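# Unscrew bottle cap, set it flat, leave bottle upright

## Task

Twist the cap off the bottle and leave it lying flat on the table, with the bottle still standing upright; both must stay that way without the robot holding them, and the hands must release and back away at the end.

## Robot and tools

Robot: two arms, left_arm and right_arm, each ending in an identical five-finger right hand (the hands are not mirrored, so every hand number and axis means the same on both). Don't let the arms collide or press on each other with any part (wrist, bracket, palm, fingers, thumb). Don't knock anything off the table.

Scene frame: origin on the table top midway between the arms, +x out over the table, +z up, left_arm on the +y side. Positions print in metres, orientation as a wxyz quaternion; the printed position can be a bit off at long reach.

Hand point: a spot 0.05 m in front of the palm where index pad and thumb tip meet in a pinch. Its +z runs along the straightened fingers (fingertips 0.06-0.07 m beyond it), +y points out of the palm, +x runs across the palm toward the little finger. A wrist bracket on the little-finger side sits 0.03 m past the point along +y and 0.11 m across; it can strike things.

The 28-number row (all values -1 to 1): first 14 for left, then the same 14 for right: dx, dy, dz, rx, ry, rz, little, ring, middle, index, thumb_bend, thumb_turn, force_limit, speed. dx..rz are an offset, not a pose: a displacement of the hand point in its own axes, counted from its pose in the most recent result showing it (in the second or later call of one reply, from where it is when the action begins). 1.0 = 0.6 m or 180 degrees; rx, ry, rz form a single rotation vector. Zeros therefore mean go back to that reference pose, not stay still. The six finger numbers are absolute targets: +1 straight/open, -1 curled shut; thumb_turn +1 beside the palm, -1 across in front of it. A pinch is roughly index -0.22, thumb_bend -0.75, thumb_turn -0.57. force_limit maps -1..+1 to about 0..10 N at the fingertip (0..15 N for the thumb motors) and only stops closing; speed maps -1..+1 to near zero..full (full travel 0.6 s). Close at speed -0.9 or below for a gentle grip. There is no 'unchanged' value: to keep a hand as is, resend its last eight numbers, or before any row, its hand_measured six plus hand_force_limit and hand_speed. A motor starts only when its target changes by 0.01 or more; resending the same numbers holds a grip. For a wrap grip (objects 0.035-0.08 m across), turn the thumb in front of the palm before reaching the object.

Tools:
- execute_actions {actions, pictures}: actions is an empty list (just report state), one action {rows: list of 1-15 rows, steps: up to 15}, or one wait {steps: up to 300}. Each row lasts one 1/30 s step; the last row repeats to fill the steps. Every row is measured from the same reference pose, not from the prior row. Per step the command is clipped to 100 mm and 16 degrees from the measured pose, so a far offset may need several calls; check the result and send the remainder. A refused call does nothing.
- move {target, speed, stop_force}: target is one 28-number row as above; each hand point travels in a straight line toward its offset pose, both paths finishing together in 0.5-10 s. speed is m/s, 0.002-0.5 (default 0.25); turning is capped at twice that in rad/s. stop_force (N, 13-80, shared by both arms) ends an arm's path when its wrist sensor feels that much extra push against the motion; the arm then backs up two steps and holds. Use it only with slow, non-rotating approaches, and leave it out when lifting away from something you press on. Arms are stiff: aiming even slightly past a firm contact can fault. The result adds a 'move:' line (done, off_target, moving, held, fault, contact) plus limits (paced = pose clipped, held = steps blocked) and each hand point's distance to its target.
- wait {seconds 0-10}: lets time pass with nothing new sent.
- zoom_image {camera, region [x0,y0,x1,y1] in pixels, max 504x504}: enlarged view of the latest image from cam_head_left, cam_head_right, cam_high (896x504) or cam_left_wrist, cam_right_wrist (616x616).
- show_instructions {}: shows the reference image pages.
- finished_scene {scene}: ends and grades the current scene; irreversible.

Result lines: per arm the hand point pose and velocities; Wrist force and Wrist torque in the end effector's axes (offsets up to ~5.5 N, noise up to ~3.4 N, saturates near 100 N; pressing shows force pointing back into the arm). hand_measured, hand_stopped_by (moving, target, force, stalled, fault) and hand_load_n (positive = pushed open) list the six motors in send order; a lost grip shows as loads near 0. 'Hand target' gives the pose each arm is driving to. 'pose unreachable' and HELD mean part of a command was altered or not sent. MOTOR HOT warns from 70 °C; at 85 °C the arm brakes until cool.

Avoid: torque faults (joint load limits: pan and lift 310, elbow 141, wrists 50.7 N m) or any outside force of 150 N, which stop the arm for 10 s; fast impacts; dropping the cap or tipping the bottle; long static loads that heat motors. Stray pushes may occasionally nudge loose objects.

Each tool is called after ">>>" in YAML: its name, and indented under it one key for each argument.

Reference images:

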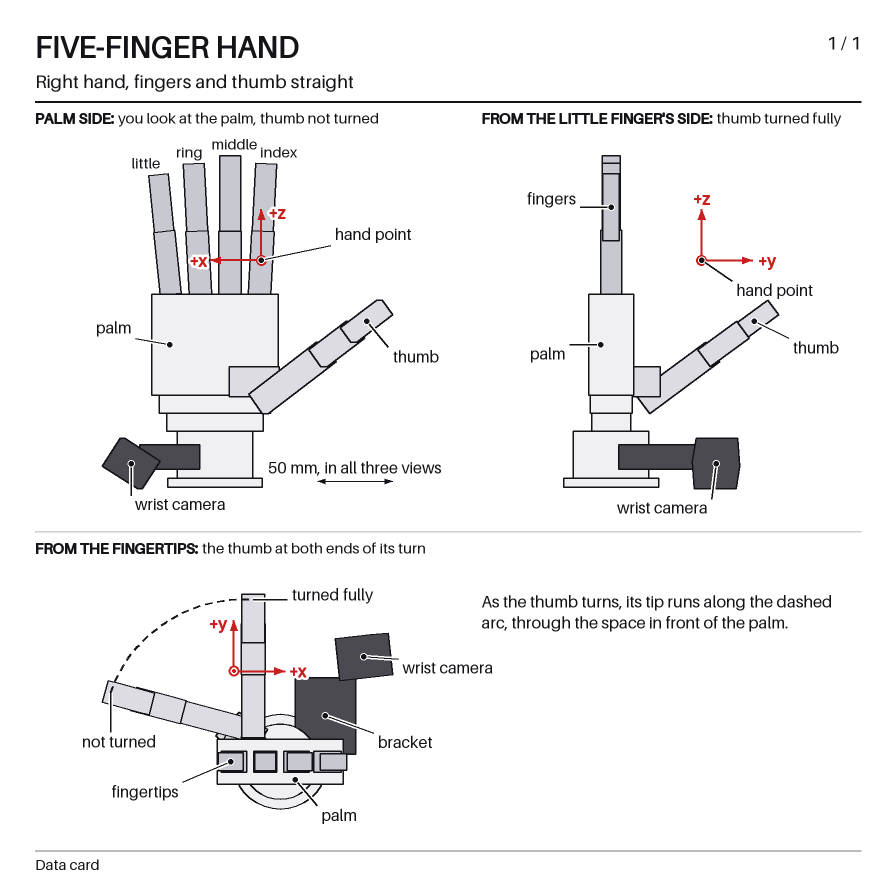

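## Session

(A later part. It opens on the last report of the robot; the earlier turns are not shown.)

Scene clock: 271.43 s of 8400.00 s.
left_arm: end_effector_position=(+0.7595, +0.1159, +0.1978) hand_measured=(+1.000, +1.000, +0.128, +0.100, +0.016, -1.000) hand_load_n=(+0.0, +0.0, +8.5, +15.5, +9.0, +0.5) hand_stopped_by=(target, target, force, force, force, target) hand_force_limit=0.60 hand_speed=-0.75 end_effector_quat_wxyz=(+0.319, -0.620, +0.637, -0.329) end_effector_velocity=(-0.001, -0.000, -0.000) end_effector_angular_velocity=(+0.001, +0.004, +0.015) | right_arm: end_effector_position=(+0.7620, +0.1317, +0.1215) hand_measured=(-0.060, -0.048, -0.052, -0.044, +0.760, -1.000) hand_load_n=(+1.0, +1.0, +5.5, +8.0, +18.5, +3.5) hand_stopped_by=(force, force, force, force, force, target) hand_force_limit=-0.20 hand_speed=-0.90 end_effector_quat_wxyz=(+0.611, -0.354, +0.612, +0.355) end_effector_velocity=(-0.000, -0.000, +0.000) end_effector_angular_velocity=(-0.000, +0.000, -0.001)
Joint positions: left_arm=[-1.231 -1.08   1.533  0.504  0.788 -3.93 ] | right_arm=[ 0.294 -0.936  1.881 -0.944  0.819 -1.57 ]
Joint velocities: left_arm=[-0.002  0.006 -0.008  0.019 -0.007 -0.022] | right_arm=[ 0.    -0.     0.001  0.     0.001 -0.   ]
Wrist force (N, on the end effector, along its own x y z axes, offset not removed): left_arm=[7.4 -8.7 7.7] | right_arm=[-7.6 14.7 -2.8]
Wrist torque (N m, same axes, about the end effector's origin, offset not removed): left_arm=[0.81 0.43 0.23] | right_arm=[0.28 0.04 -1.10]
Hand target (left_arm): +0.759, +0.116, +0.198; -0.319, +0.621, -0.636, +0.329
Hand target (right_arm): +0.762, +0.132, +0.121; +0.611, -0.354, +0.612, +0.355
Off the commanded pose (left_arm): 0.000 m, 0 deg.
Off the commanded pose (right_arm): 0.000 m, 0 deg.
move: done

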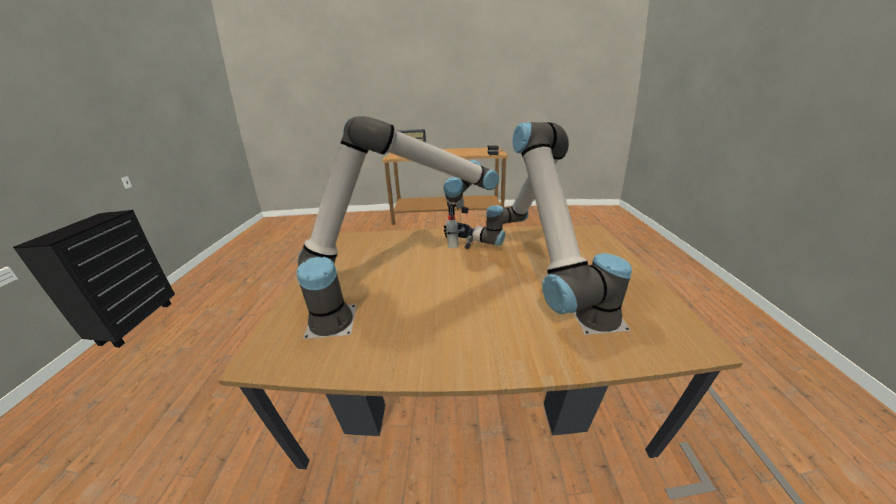

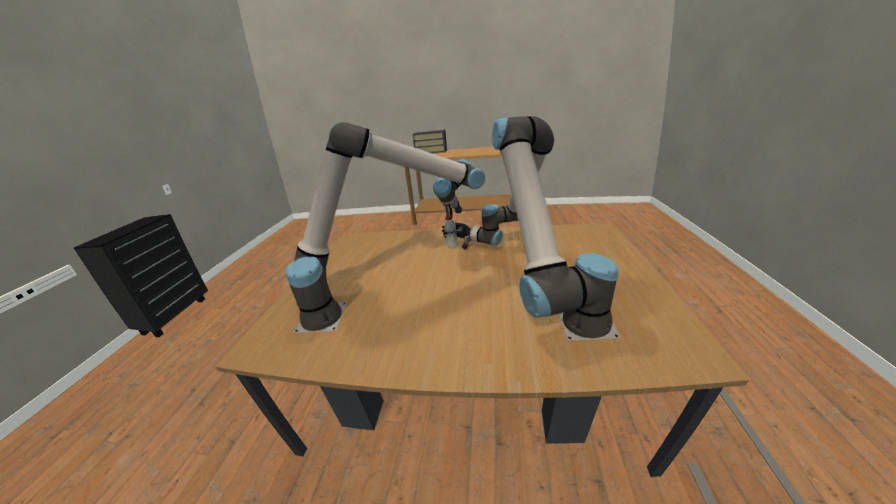

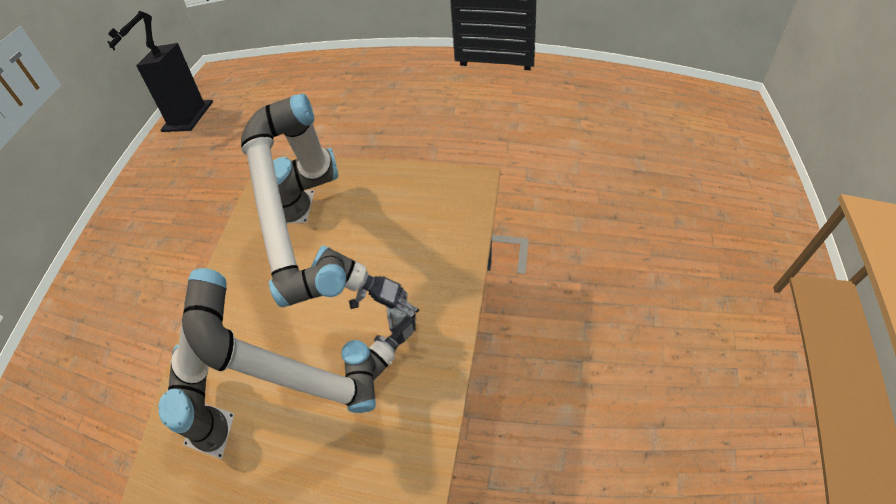

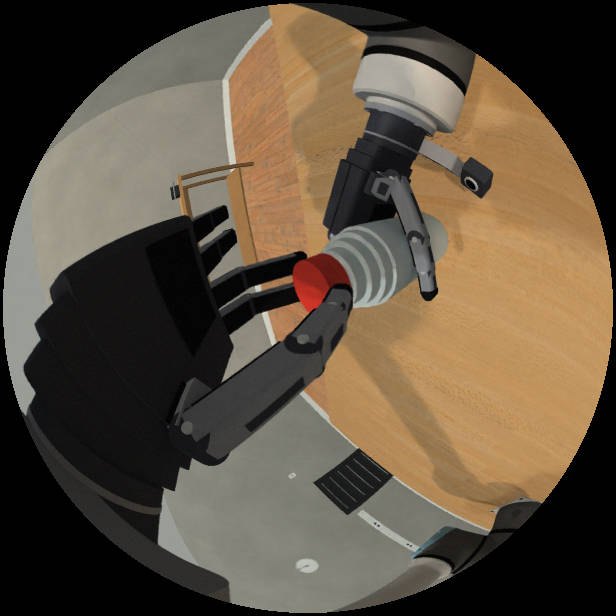

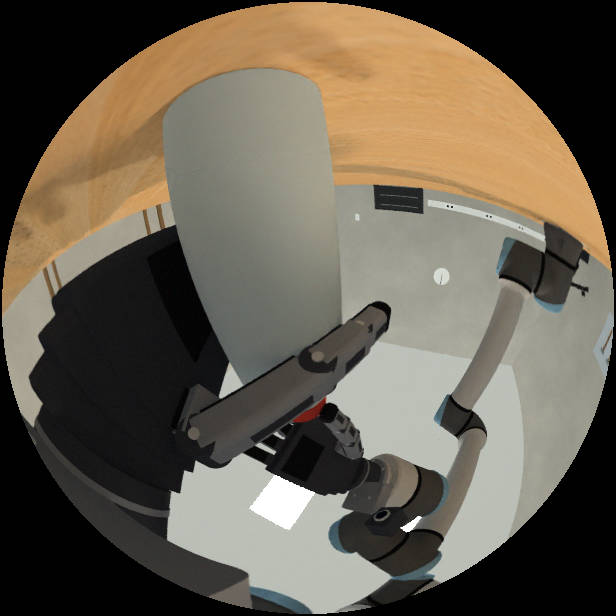

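>>> execute_actions:
  actions:
    - {"rows":[[0,0,0,0,0,0,1,1,0.5,0.5,0.3,-1,0.6,0.5, 0,0,0,0,0,0,-1,-1,-1,-1,-1,-1,-0.2,-0.9]],"steps":5}
  pictures: false

>>> move:
  target: [0.025,-0.0107,0.0151,0,0.5975,0.4255,1,1,0.5,0.5,0.3,-1,0.6,0.5, 0,0,0,0,0,0,-1,-1,-1,-1,-1,-1,-0.2,-0.9]
  speed: 0.35

>>> move:
  target: [0,0,0,0,0,0,1,1,-0.6,-0.6,-0.9,-1,0.6,-0.75, 0,0,0,0,0,0,-1,-1,-1,-1,-1,-1,-0.2,-0.9]

>>> move:
  target: [0.0064,0.0056,-0.0093,0,-0.199,-0.142,1,1,-0.6,-0.6,-0.9,-1,0.6,-0.75, 0,0,0,0,0,0,-1,-1,-1,-1,-1,-1,-0.2,-0.9]

>>> move:
  target: [0.0064,0.0056,-0.0093,0,-0.199,-0.142,1,1,-0.6,-0.6,-0.9,-1,0.6,-0.75, 0,0,0,0,0,0,-1,-1,-1,-1,-1,-1,-0.2,-0.9]

>>> move:
  target: [0.0064,0.0046,-0.0101,0,-0.199,-0.142,1,1,-0.6,-0.6,-0.9,-1,0.6,-0.75, 0,0,0,0,0,0,-1,-1,-1,-1,-1,-1,-0.2,-0.9]

Scene clock: 291.27 s of 8400.00 s.
left_arm: end_effector_position=(+0.7594, +0.1160, +0.1974) hand_measured=(+1.000, +1.000, +0.284, +0.256, +0.110, -1.000) hand_load_n=(+0.0, +0.0, +0.5, +0.5, +0.0, +0.0) hand_stopped_by=(target, target, moving, moving, moving, target) hand_force_limit=0.60 hand_speed=0.50 end_effector_quat_wxyz=(+0.319, -0.620, +0.637, -0.329) end_effector_velocity=(-0.001, -0.000, -0.002) end_effector_angular_velocity=(+0.000, -0.000, -0.008) | right_arm: end_effector_position=(+0.7620, +0.1317, +0.1215) hand_measured=(-0.060, -0.048, -0.052, -0.044, +0.760, -1.000) hand_load_n=(+2.0, +2.0, +7.5, +10.0, +15.5, +4.0) hand_stopped_by=(force, force, force, force, force, target) hand_force_limit=-0.20 hand_speed=-0.90 end_effector_quat_wxyz=(+0.611, -0.354, +0.612, +0.355) end_effector_velocity=(-0.000, -0.000, -0.001) end_effector_angular_velocity=(-0.000, +0.002, +0.001)
Joint positions: left_arm=[-1.231 -1.079  1.532  0.506  0.787 -3.932] | right_arm=[ 0.294 -0.936  1.881 -0.944  0.819 -1.57 ]
Joint velocities: left_arm=[-0.    -0.002  0.005 -0.01   0.004  0.009] | right_arm=[-0.     0.001  0.     0.    -0.001  0.001]
Wrist force (N, on the end effector, along its own x y z axes, offset not removed): left_arm=[1.0 4.6 0.6] | right_arm=[-1.6 2.1 -4.0]
Wrist torque (N m, same axes, about the end effector's origin, offset not removed): left_arm=[0.98 -0.05 0.42] | right_arm=[0.32 -0.09 0.03]
Hand target (left_arm): +0.760, +0.116, +0.198; -0.319, +0.620, -0.637, +0.329
Hand target (right_arm): +0.762, +0.132, +0.121; +0.611, -0.354, +0.612, +0.355
Off the commanded pose (left_arm): 0.000 m, 0 deg.
Off the commanded pose (right_arm): 0.000 m, 0 deg.
Steps of this call (steps 1 to 90: nothing new was sent; then 16.67 s passed at rest; steps 91 to 95: all 5 steps of this action). Readings (end_effector_position | what the end effector reports):
91: left_arm (+0.7595, +0.1160, +0.1976) | right_arm (+0.7620, +0.1317, +0.1215) | left_arm hand_measured=(+1.000, +1.000, +0.128, +0.100, +0.016, -1.000) hand_load_n=(+0.0, +0.0, +8.5, +15.5, +8.5, +0.5) hand_stopped_by=(target, target, moving, moving, moving, target) hand_force_limit=0.60 hand_speed=0.50 | right_arm hand_measured=(-0.060, -0.048, -0.052, -0.044, +0.760, -1.000) hand_load_n=(+1.0, +1.0, +5.5, +8.0, +18.5, +3.5) hand_stopped_by=(force, force, force, force, force, target) hand_force_limit=-0.20 hand_speed=-0.90
92: left_arm (+0.7595, +0.1160, +0.1976) | right_arm (+0.7620, +0.1317, +0.1215) | left_arm hand_measured=(+1.000, +1.000, +0.128, +0.100, +0.016, -1.000) hand_load_n=(+0.0, +0.0, +8.5, +15.5, +8.5, +0.5) hand_stopped_by=(target, target, moving, moving, moving, target) hand_force_limit=0.60 hand_speed=0.50 | right_arm hand_measured=(-0.060, -0.048, -0.052, -0.044, +0.760, -1.000) hand_load_n=(+1.0, +1.0, +5.5, +8.0, +18.5, +3.5) hand_stopped_by=(force, force, force, force, force, target) hand_force_limit=-0.20 hand_speed=-0.90
94: left_arm (+0.7594, +0.1160, +0.1975) | right_arm (+0.7620, +0.1317, +0.1215) | left_arm hand_measured=(+1.000, +1.000, +0.202, +0.172, +0.058, -1.000) hand_load_n=(+0.0, +0.0, +0.5, +0.5, +0.0, +0.0) hand_stopped_by=(target, target, moving, moving, moving, target) hand_force_limit=0.60 hand_speed=0.50 | right_arm hand_measured=(-0.060, -0.048, -0.052, -0.044, +0.760, -1.000) hand_load_n=(+1.5, +2.0, +7.5, +10.0, +15.5, +4.0) hand_stopped_by=(force, force, force, force, force, target) hand_force_limit=-0.20 hand_speed=-0.90
95: the state above

Scene clock: 295.60 s of 8400.00 s.
left_arm: end_effector_position=(+0.7700, +0.1004, +0.1974) hand_measured=(+1.000, +1.000, +0.500, +0.500, +0.300, -1.000) hand_load_n=(+0.0, +0.0, +0.0, +0.0, +0.0, +0.0) hand_stopped_by=(target, target, target, target, target, target) hand_force_limit=0.60 hand_speed=0.50 end_effector_quat_wxyz=(-0.170, +0.330, +0.825, -0.426) end_effector_velocity=(+0.000, +0.000, +0.001) end_effector_angular_velocity=(+0.003, +0.002, -0.016) | right_arm: end_effector_position=(+0.7620, +0.1317, +0.1215) hand_measured=(-0.060, -0.048, -0.052, -0.044, +0.760, -1.000) hand_load_n=(+2.0, +2.0, +7.5, +10.0, +15.5, +4.0) hand_stopped_by=(force, force, force, force, force, target) hand_force_limit=-0.20 hand_speed=-0.90 end_effector_quat_wxyz=(+0.611, -0.354, +0.612, +0.355) end_effector_velocity=(+0.000, -0.000, +0.001) end_effector_angular_velocity=(-0.000, -0.002, -0.001)
Joint positions: left_arm=[-0.801 -0.761  1.157  1.334  2.514 -1.375] | right_arm=[ 0.294 -0.936  1.881 -0.944  0.819 -1.57 ]
Joint velocities: left_arm=[ 0.     0.006 -0.008  0.027 -0.004  0.027] | right_arm=[ 0.    -0.001 -0.     0.     0.001 -0.001]
Wrist force (N, on the end effector, along its own x y z axes, offset not removed): left_arm=[0.6 2.7 -1.6] | right_arm=[-3.8 0.4 -2.0]
Wrist torque (N m, same axes, about the end effector's origin, offset not removed): left_arm=[0.75 0.10 0.41] | right_arm=[-0.08 0.13 -0.12]
Hand target (left_arm): +0.770, +0.100, +0.197; -0.171, +0.330, +0.825, -0.426
Hand target (right_arm): +0.762, +0.132, +0.121; +0.611, -0.354, +0.612, +0.355
Off the commanded pose (left_arm): 0.000 m, 0 deg.
Off the commanded pose (right_arm): 0.000 m, 0 deg.
move: done

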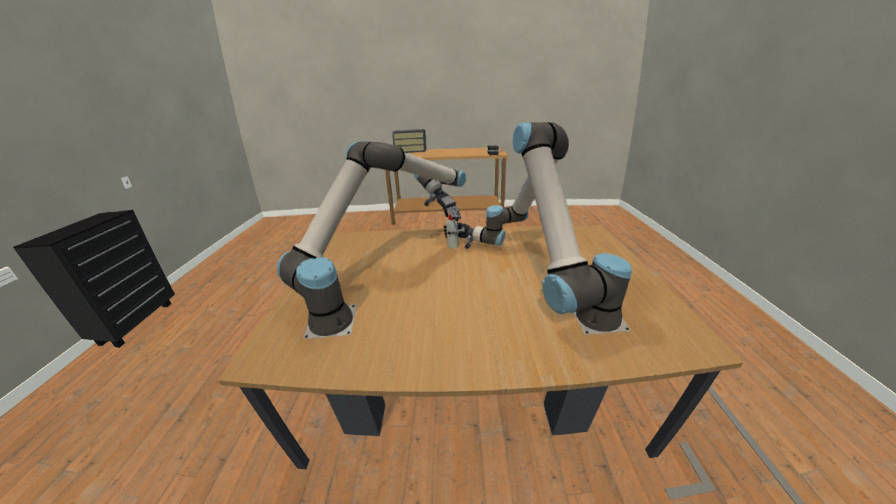

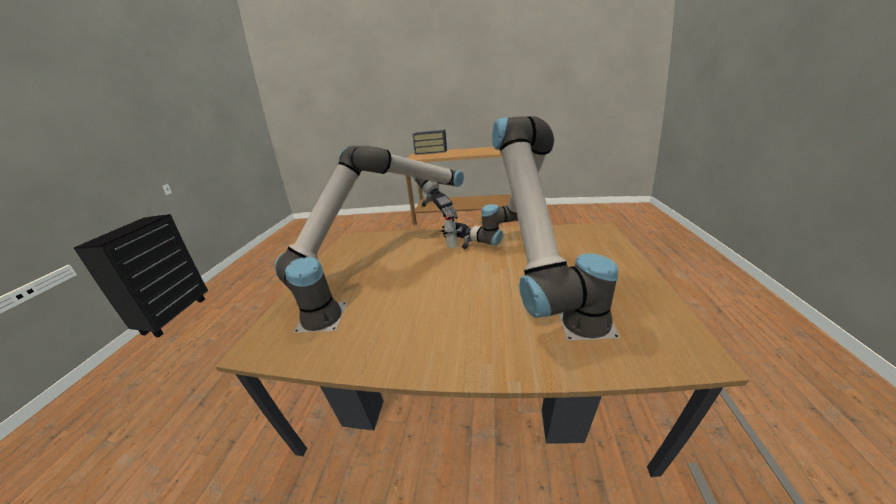

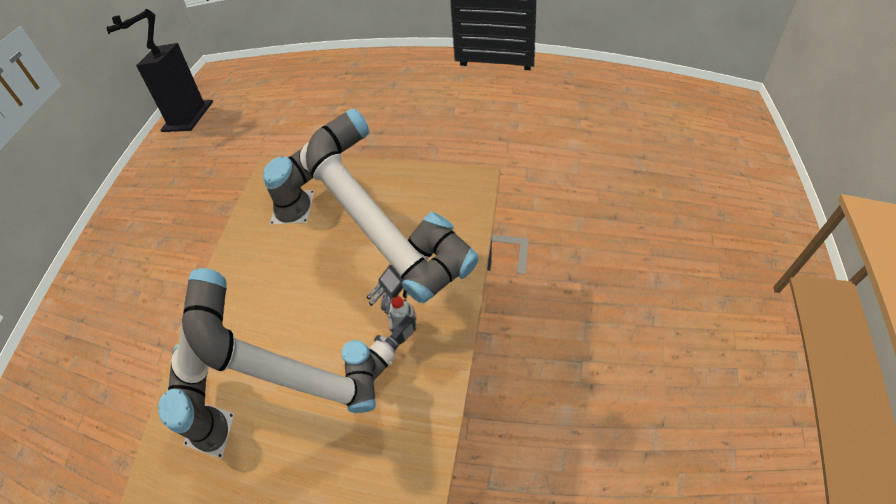

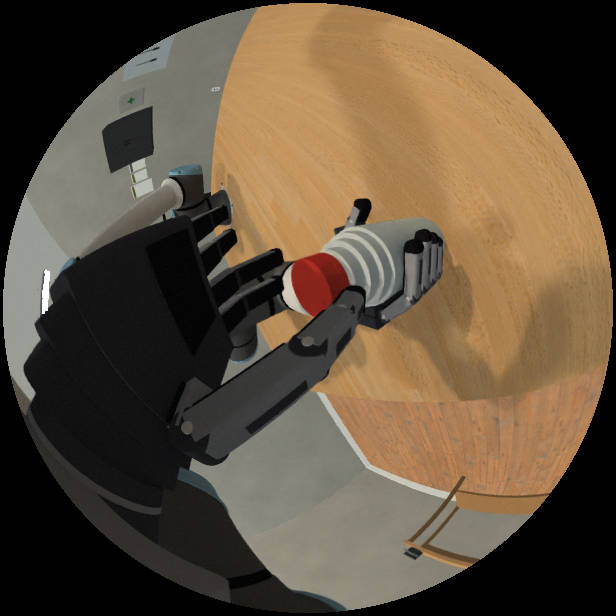

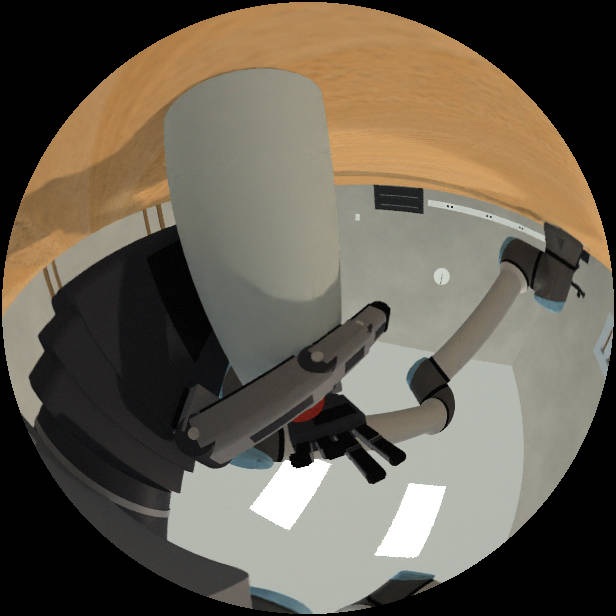

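Scene clock: 297.10 s of 8400.00 s.
left_arm: end_effector_position=(+0.7700, +0.1004, +0.1974) hand_measured=(+1.000, +1.000, +0.130, +0.102, +0.004, -1.000) hand_load_n=(+0.0, +0.0, +9.5, +12.0, +12.0, -0.5) hand_stopped_by=(target, target, force, force, force, target) hand_force_limit=0.60 hand_speed=-0.75 end_effector_quat_wxyz=(-0.170, +0.330, +0.825, -0.426) end_effector_velocity=(+0.001, +0.001, +0.000) end_effector_angular_velocity=(-0.001, -0.001, +0.000) | right_arm: end_effector_position=(+0.7620, +0.1317, +0.1215) hand_measured=(-0.060, -0.048, -0.052, -0.044, +0.760, -1.000) hand_load_n=(+0.5, +1.5, +8.5, +13.0, +13.5, +7.0) hand_stopped_by=(force, force, force, force, force, target) hand_force_limit=-0.20 hand_speed=-0.90 end_effector_quat_wxyz=(+0.611, -0.354, +0.612, +0.355) end_effector_velocity=(+0.000, +0.000, +0.000) end_effector_angular_velocity=(-0.000, -0.001, +0.000)
Joint positions: left_arm=[-0.801 -0.761  1.157  1.334  2.514 -1.375] | right_arm=[ 0.294 -0.936  1.881 -0.944  0.819 -1.57 ]
Joint velocities: left_arm=[ 0.001 -0.    -0.    -0.    -0.     0.001] | right_arm=[-0.    -0.    -0.     0.    -0.    -0.001]
Wrist force (N, on the end effector, along its own x y z axes, offset not removed): left_arm=[2.0 -0.1 8.0] | right_arm=[-3.4 0.0 3.1]
Wrist torque (N m, same axes, about the end effector's origin, offset not removed): left_arm=[0.87 -0.38 0.51] | right_arm=[0.03 0.73 -0.15]
Hand target (left_arm): +0.770, +0.100, +0.197; -0.170, +0.330, +0.825, -0.426
Hand target (right_arm): +0.762, +0.132, +0.121; +0.611, -0.354, +0.612, +0.355
Off the commanded pose (left_arm): 0.000 m, 0 deg.
Off the commanded pose (right_arm): 0.000 m, 0 deg.
move: done

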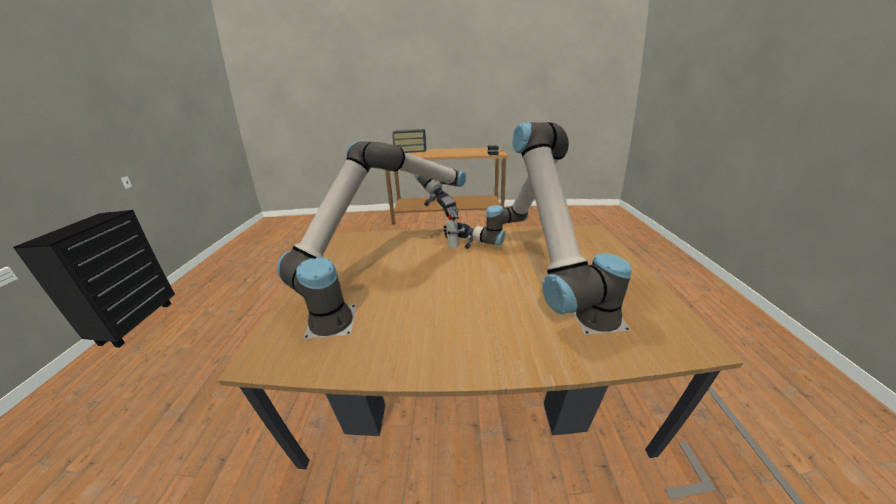

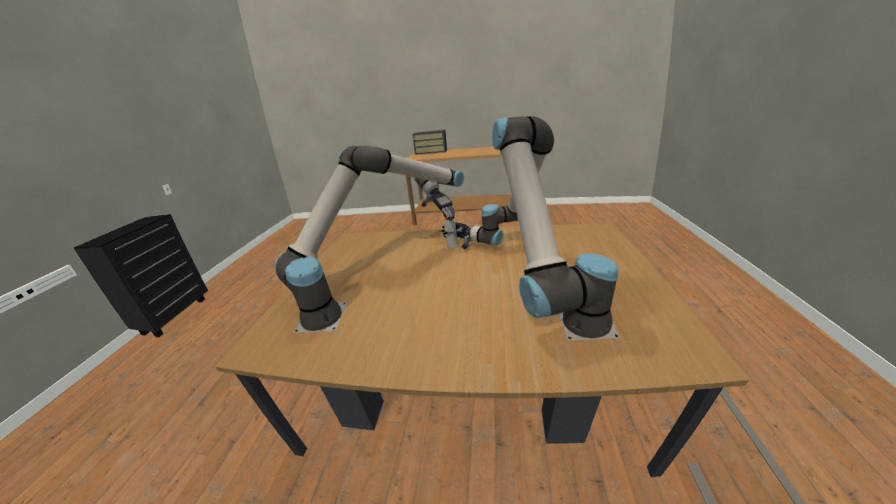

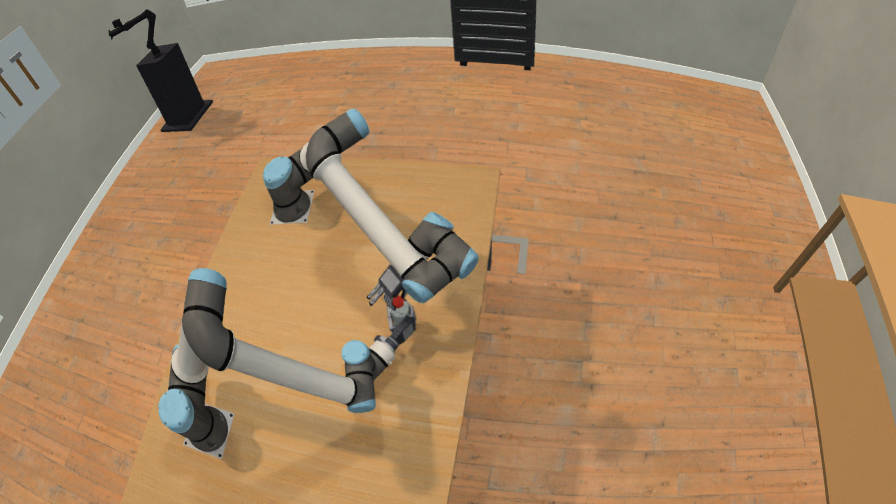

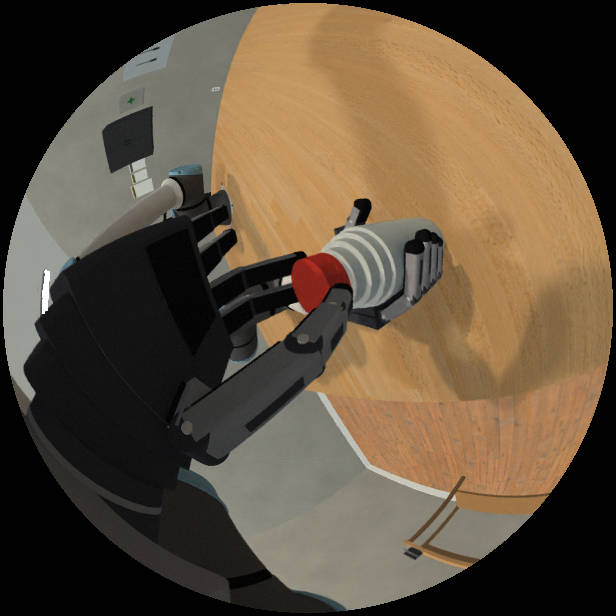

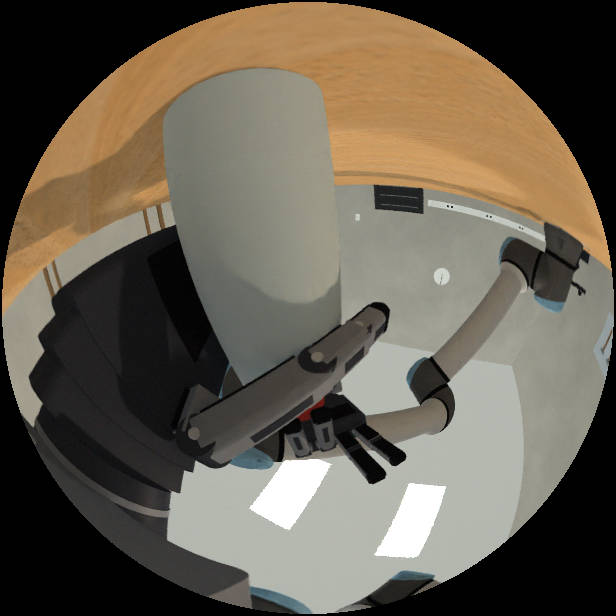

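Scene clock: 299.23 s of 8400.00 s.
left_arm: end_effector_position=(+0.7717, +0.1077, +0.1979) hand_measured=(+1.000, +1.000, +0.130, +0.102, +0.004, -1.000) hand_load_n=(+0.0, +0.0, +8.5, +12.0, +12.5, +1.0) hand_stopped_by=(target, target, force, force, force, target) hand_force_limit=0.60 hand_speed=-0.75 end_effector_quat_wxyz=(+0.001, -0.003, +0.889, -0.459) end_effector_velocity=(-0.000, -0.000, +0.000) end_effector_angular_velocity=(-0.001, -0.002, +0.015) | right_arm: end_effector_position=(+0.7620, +0.1317, +0.1215) hand_measured=(-0.060, -0.048, -0.052, -0.044, +0.760, -1.000) hand_load_n=(+0.0, +1.0, +8.0, +12.5, +14.5, +7.0) hand_stopped_by=(force, force, force, force, force, target) hand_force_limit=-0.20 hand_speed=-0.90 end_effector_quat_wxyz=(+0.611, -0.354, +0.612, +0.355) end_effector_velocity=(-0.000, +0.000, -0.000) end_effector_angular_velocity=(-0.000, -0.000, +0.001)
Joint positions: left_arm=[-0.873 -1.091  1.526  0.386  2.229 -2.562] | right_arm=[ 0.294 -0.936  1.881 -0.944  0.819 -1.57 ]
Joint velocities: left_arm=[-0.004 -0.007  0.009 -0.015 -0.014 -0.017] | right_arm=[ 0.     0.    -0.     0.    -0.001 -0.   ]
Wrist force (N, on the end effector, along its own x y z axes, offset not removed): left_arm=[4.0 -3.2 4.3] | right_arm=[-3.1 0.2 0.6]
Wrist torque (N m, same axes, about the end effector's origin, offset not removed): left_arm=[0.93 -0.06 0.34] | right_arm=[-0.07 0.70 -0.32]
Hand target (left_arm): +0.772, +0.108, +0.198; +0.001, -0.004, +0.889, -0.459
Hand target (right_arm): +0.762, +0.132, +0.121; +0.611, -0.354, +0.612, +0.355
Off the commanded pose (left_arm): 0.000 m, 0 deg.
Off the commanded pose (right_arm): 0.000 m, 0 deg.
move: done

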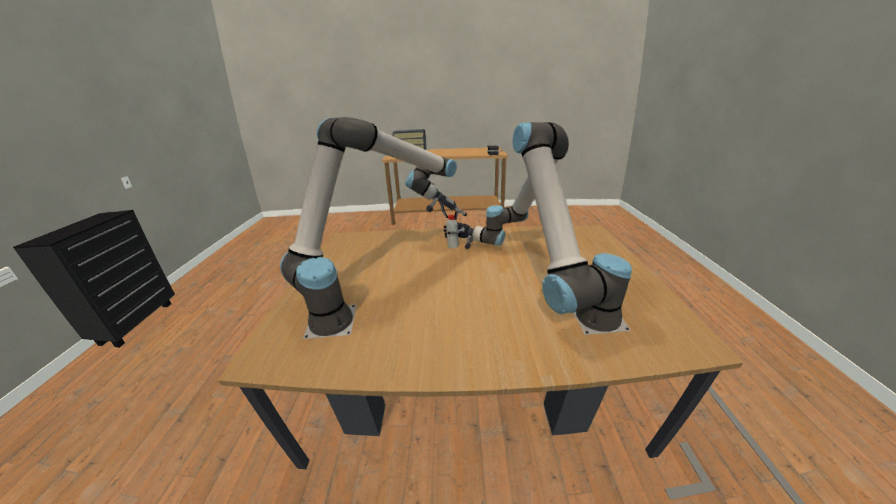

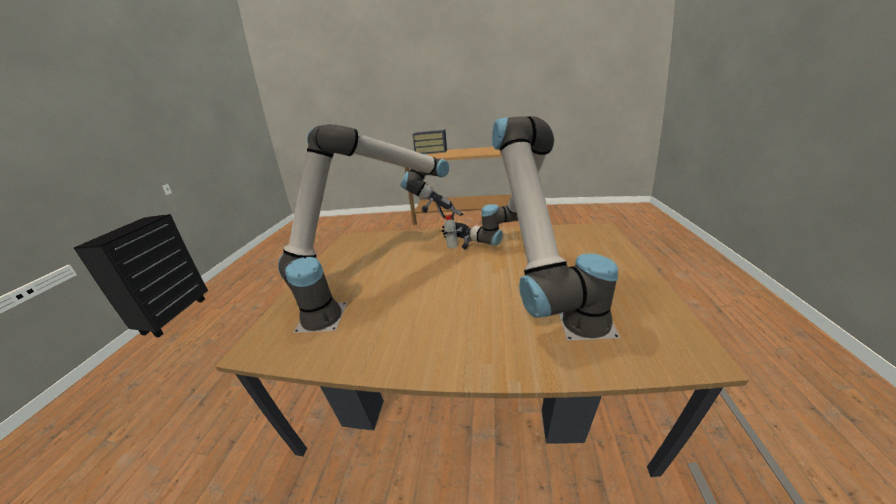

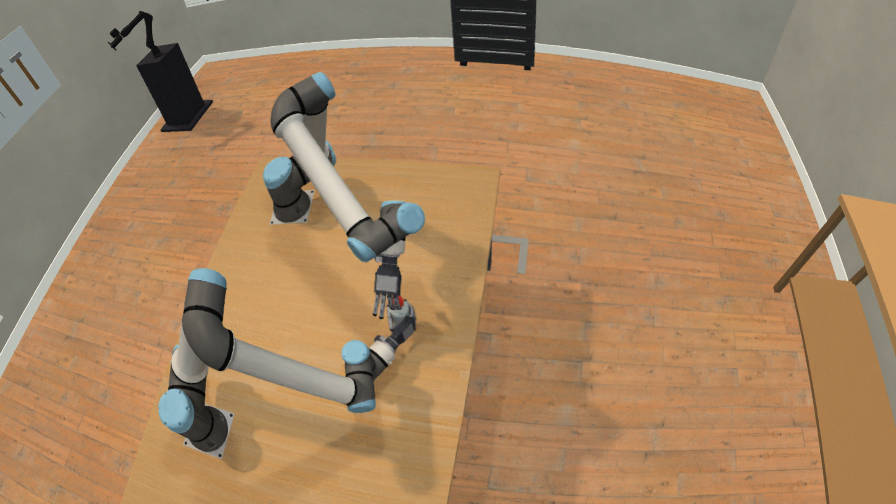

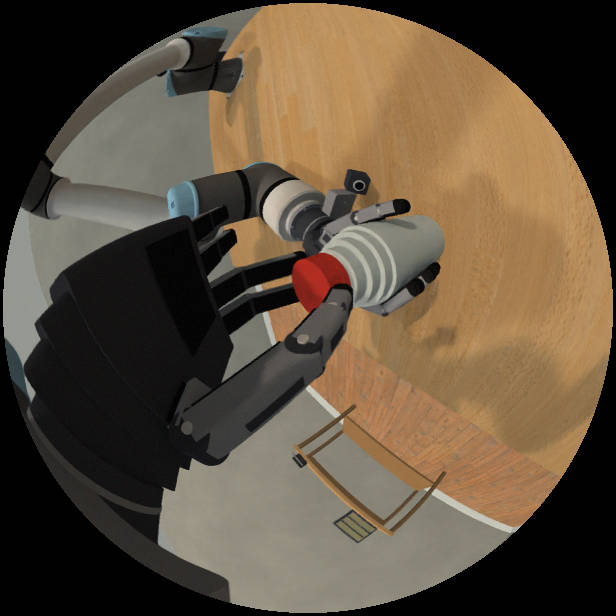

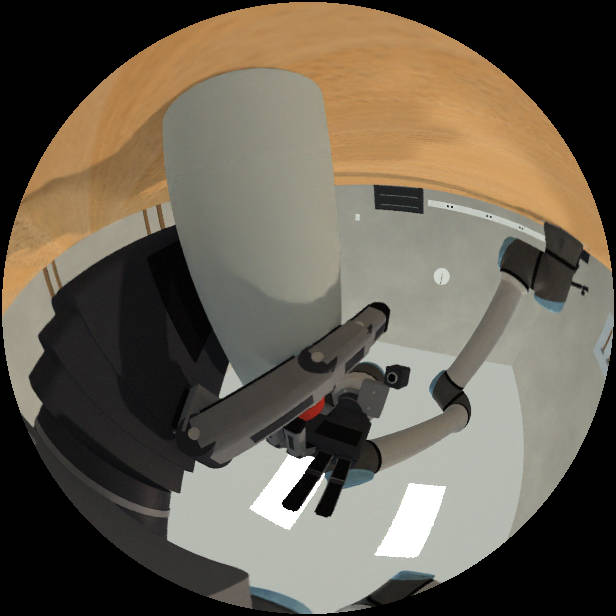

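Scene clock: 301.33 s of 8400.00 s.
left_arm: end_effector_position=(+0.7678, +0.1144, +0.1986) hand_measured=(+1.000, +1.000, +0.130, +0.102, +0.004, -1.000) hand_load_n=(+0.0, +0.0, +8.5, +12.0, +12.0, +1.0) hand_stopped_by=(target, target, force, force, force, target) hand_force_limit=0.60 hand_speed=-0.75 end_effector_quat_wxyz=(+0.171, -0.335, +0.823, -0.425) end_effector_velocity=(+0.001, -0.000, -0.001) end_effector_angular_velocity=(+0.003, -0.001, +0.018) | right_arm: end_effector_position=(+0.7620, +0.1317, +0.1215) hand_measured=(-0.060, -0.048, -0.052, -0.044, +0.760, -1.000) hand_load_n=(+0.5, +1.0, +7.0, +11.0, +16.0, +6.0) hand_stopped_by=(force, force, force, force, force, target) hand_force_limit=-0.20 hand_speed=-0.90 end_effector_quat_wxyz=(+0.611, -0.354, +0.612, +0.355) end_effector_velocity=(-0.000, -0.000, +0.000) end_effector_angular_velocity=(+0.000, +0.000, +0.000)
Joint positions: left_arm=[-1.07  -1.232  1.701  0.152  1.478 -3.212] | right_arm=[ 0.294 -0.936  1.881 -0.944  0.819 -1.57 ]
Joint velocities: left_arm=[-0.005  0.002 -0.002  0.003 -0.02  -0.012] | right_arm=[-0. -0.  0.  0. -0.  0.]
Wrist force (N, on the end effector, along its own x y z axes, offset not removed): left_arm=[4.3 3.4 8.5] | right_arm=[-5.6 7.1 0.9]
Wrist torque (N m, same axes, about the end effector's origin, offset not removed): left_arm=[0.74 -0.12 0.49] | right_arm=[0.22 0.41 -0.45]
Hand target (left_arm): +0.768, +0.114, +0.198; +0.172, -0.336, +0.823, -0.425
Hand target (right_arm): +0.762, +0.132, +0.121; +0.611, -0.354, +0.612, +0.355
Off the commanded pose (left_arm): 0.000 m, 0 deg.
Off the commanded pose (right_arm): 0.000 m, 0 deg.
move: done

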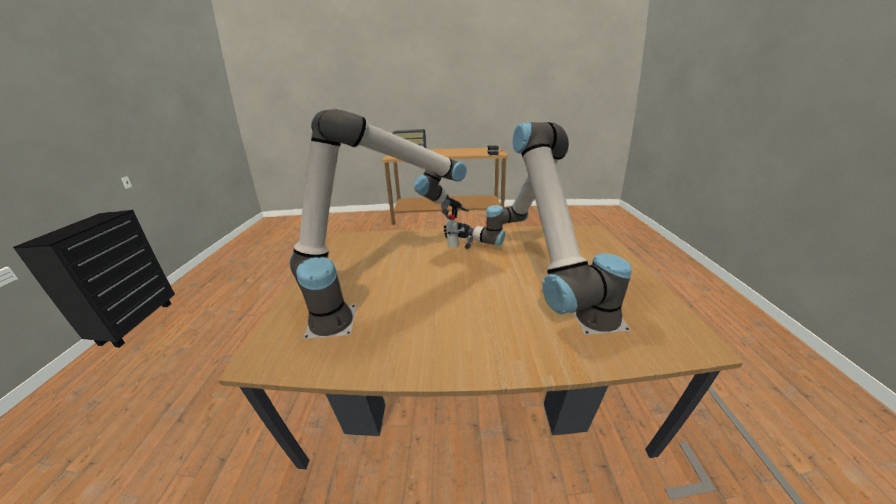

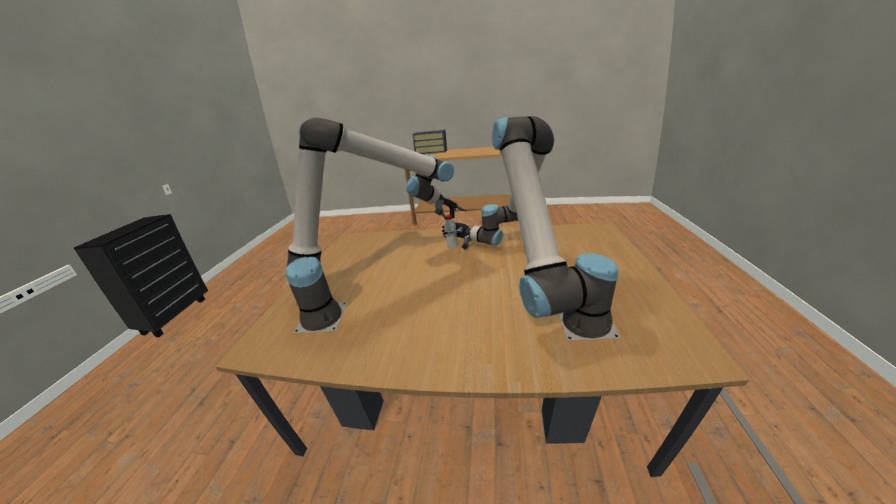

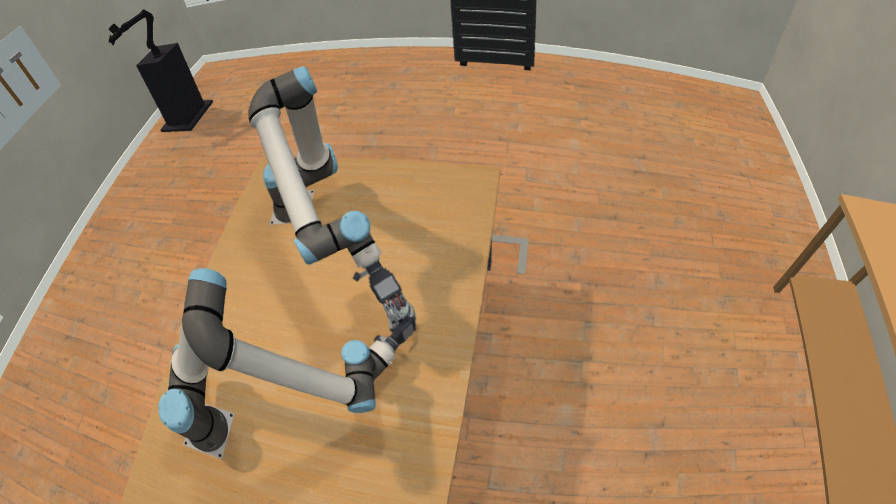

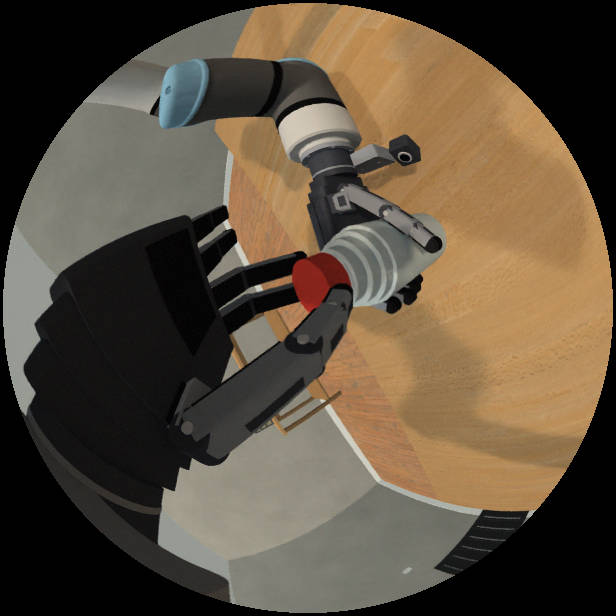

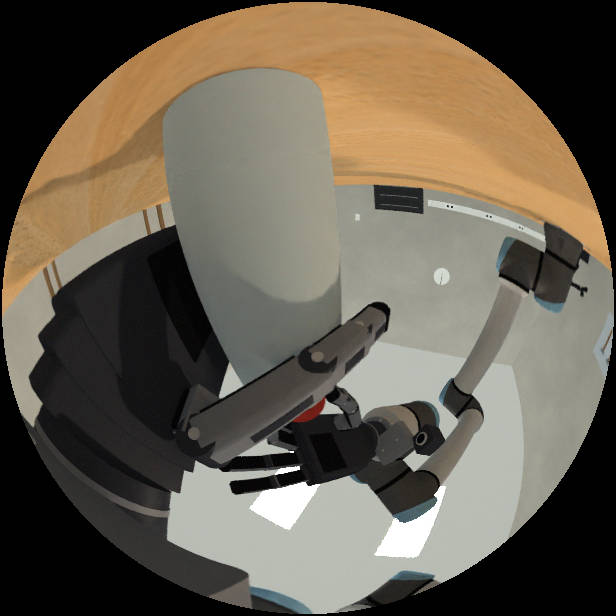

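Scene clock: 303.47 s of 8400.00 s.
left_arm: end_effector_position=(+0.7606, +0.1163, +0.2003) hand_measured=(+1.000, +1.000, +0.130, +0.102, +0.004, -1.000) hand_load_n=(+0.0, +0.0, +6.5, +10.0, +12.5, -0.5) hand_stopped_by=(target, target, force, force, force, target) hand_force_limit=0.60 hand_speed=-0.75 end_effector_quat_wxyz=(+0.318, -0.619, +0.638, -0.330) end_effector_velocity=(-0.001, -0.001, +0.001) end_effector_angular_velocity=(-0.001, +0.002, +0.016) | right_arm: end_effector_position=(+0.7620, +0.1317, +0.1215) hand_measured=(-0.060, -0.048, -0.052, -0.044, +0.760, -1.000) hand_load_n=(+2.0, +2.0, +7.0, +9.5, +16.0, +3.5) hand_stopped_by=(force, force, force, force, force, target) hand_force_limit=-0.20 hand_speed=-0.90 end_effector_quat_wxyz=(+0.611, -0.354, +0.612, +0.355) end_effector_velocity=(+0.001, -0.000, -0.000) end_effector_angular_velocity=(-0.001, -0.001, -0.002)
Joint positions: left_arm=[-1.229 -1.083  1.532  0.503  0.793 -3.923] | right_arm=[ 0.294 -0.936  1.881 -0.944  0.819 -1.57 ]
Joint velocities: left_arm=[-0.002  0.006 -0.009  0.019 -0.008 -0.022] | right_arm=[ 0.     0.001 -0.    -0.     0.002 -0.001]
Wrist force (N, on the end effector, along its own x y z axes, offset not removed): left_arm=[3.0 -3.8 -0.5] | right_arm=[-4.4 2.4 -4.8]
Wrist torque (N m, same axes, about the end effector's origin, offset not removed): left_arm=[0.63 0.17 0.30] | right_arm=[0.20 0.32 -0.42]
Hand target (left_arm): +0.761, +0.116, +0.200; -0.318, +0.619, -0.638, +0.330
Hand target (right_arm): +0.762, +0.132, +0.121; +0.611, -0.354, +0.612, +0.355
Off the commanded pose (left_arm): 0.000 m, 0 deg.
Off the commanded pose (right_arm): 0.000 m, 0 deg.
move: done

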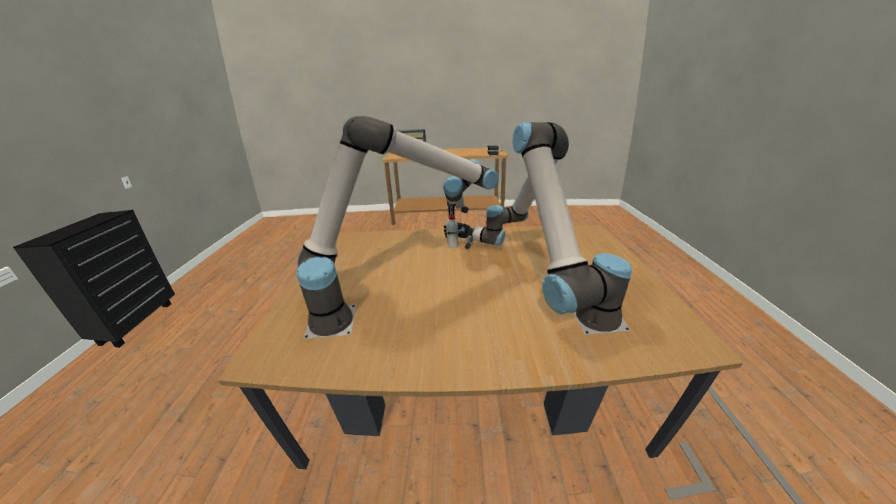

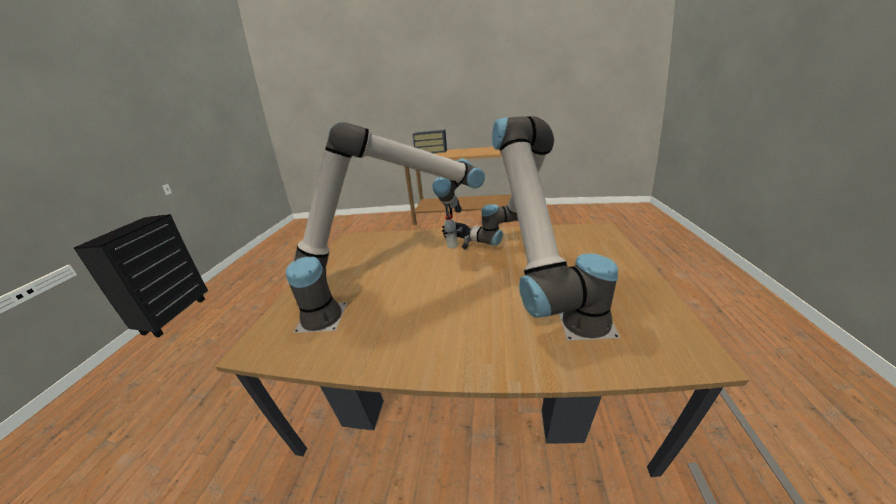

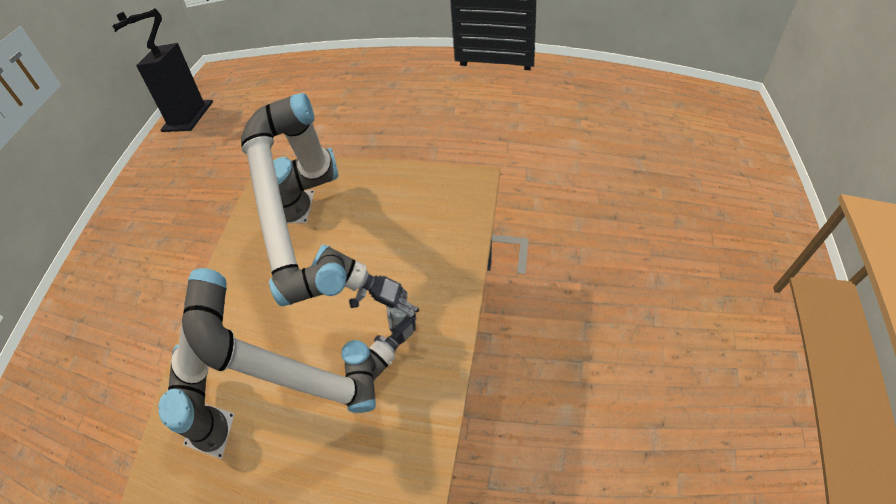

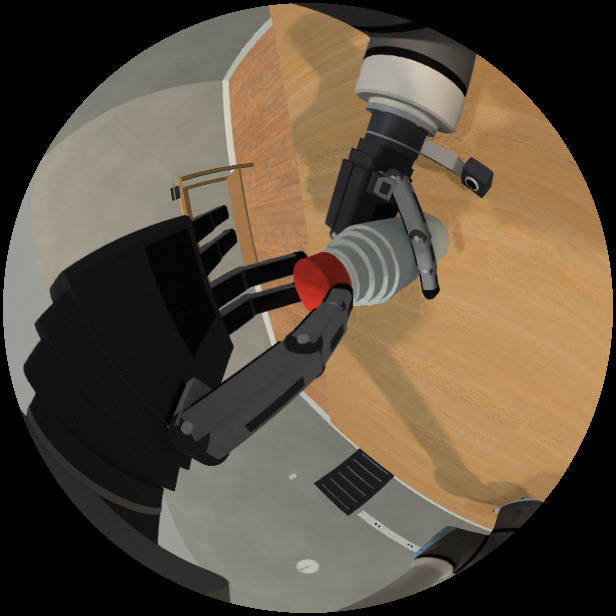

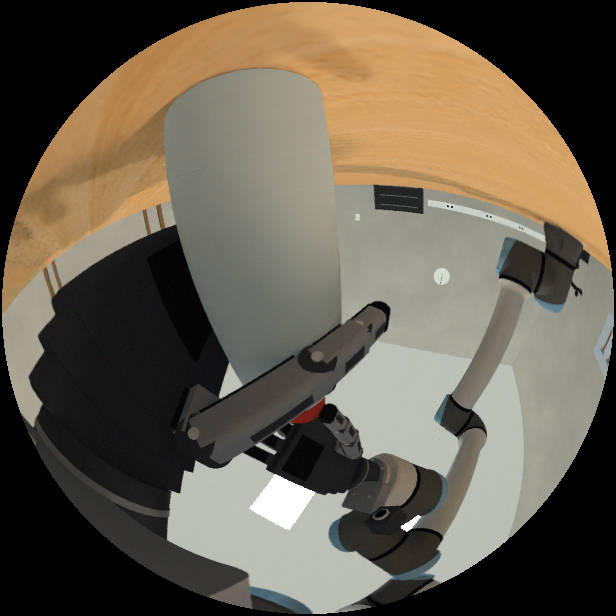

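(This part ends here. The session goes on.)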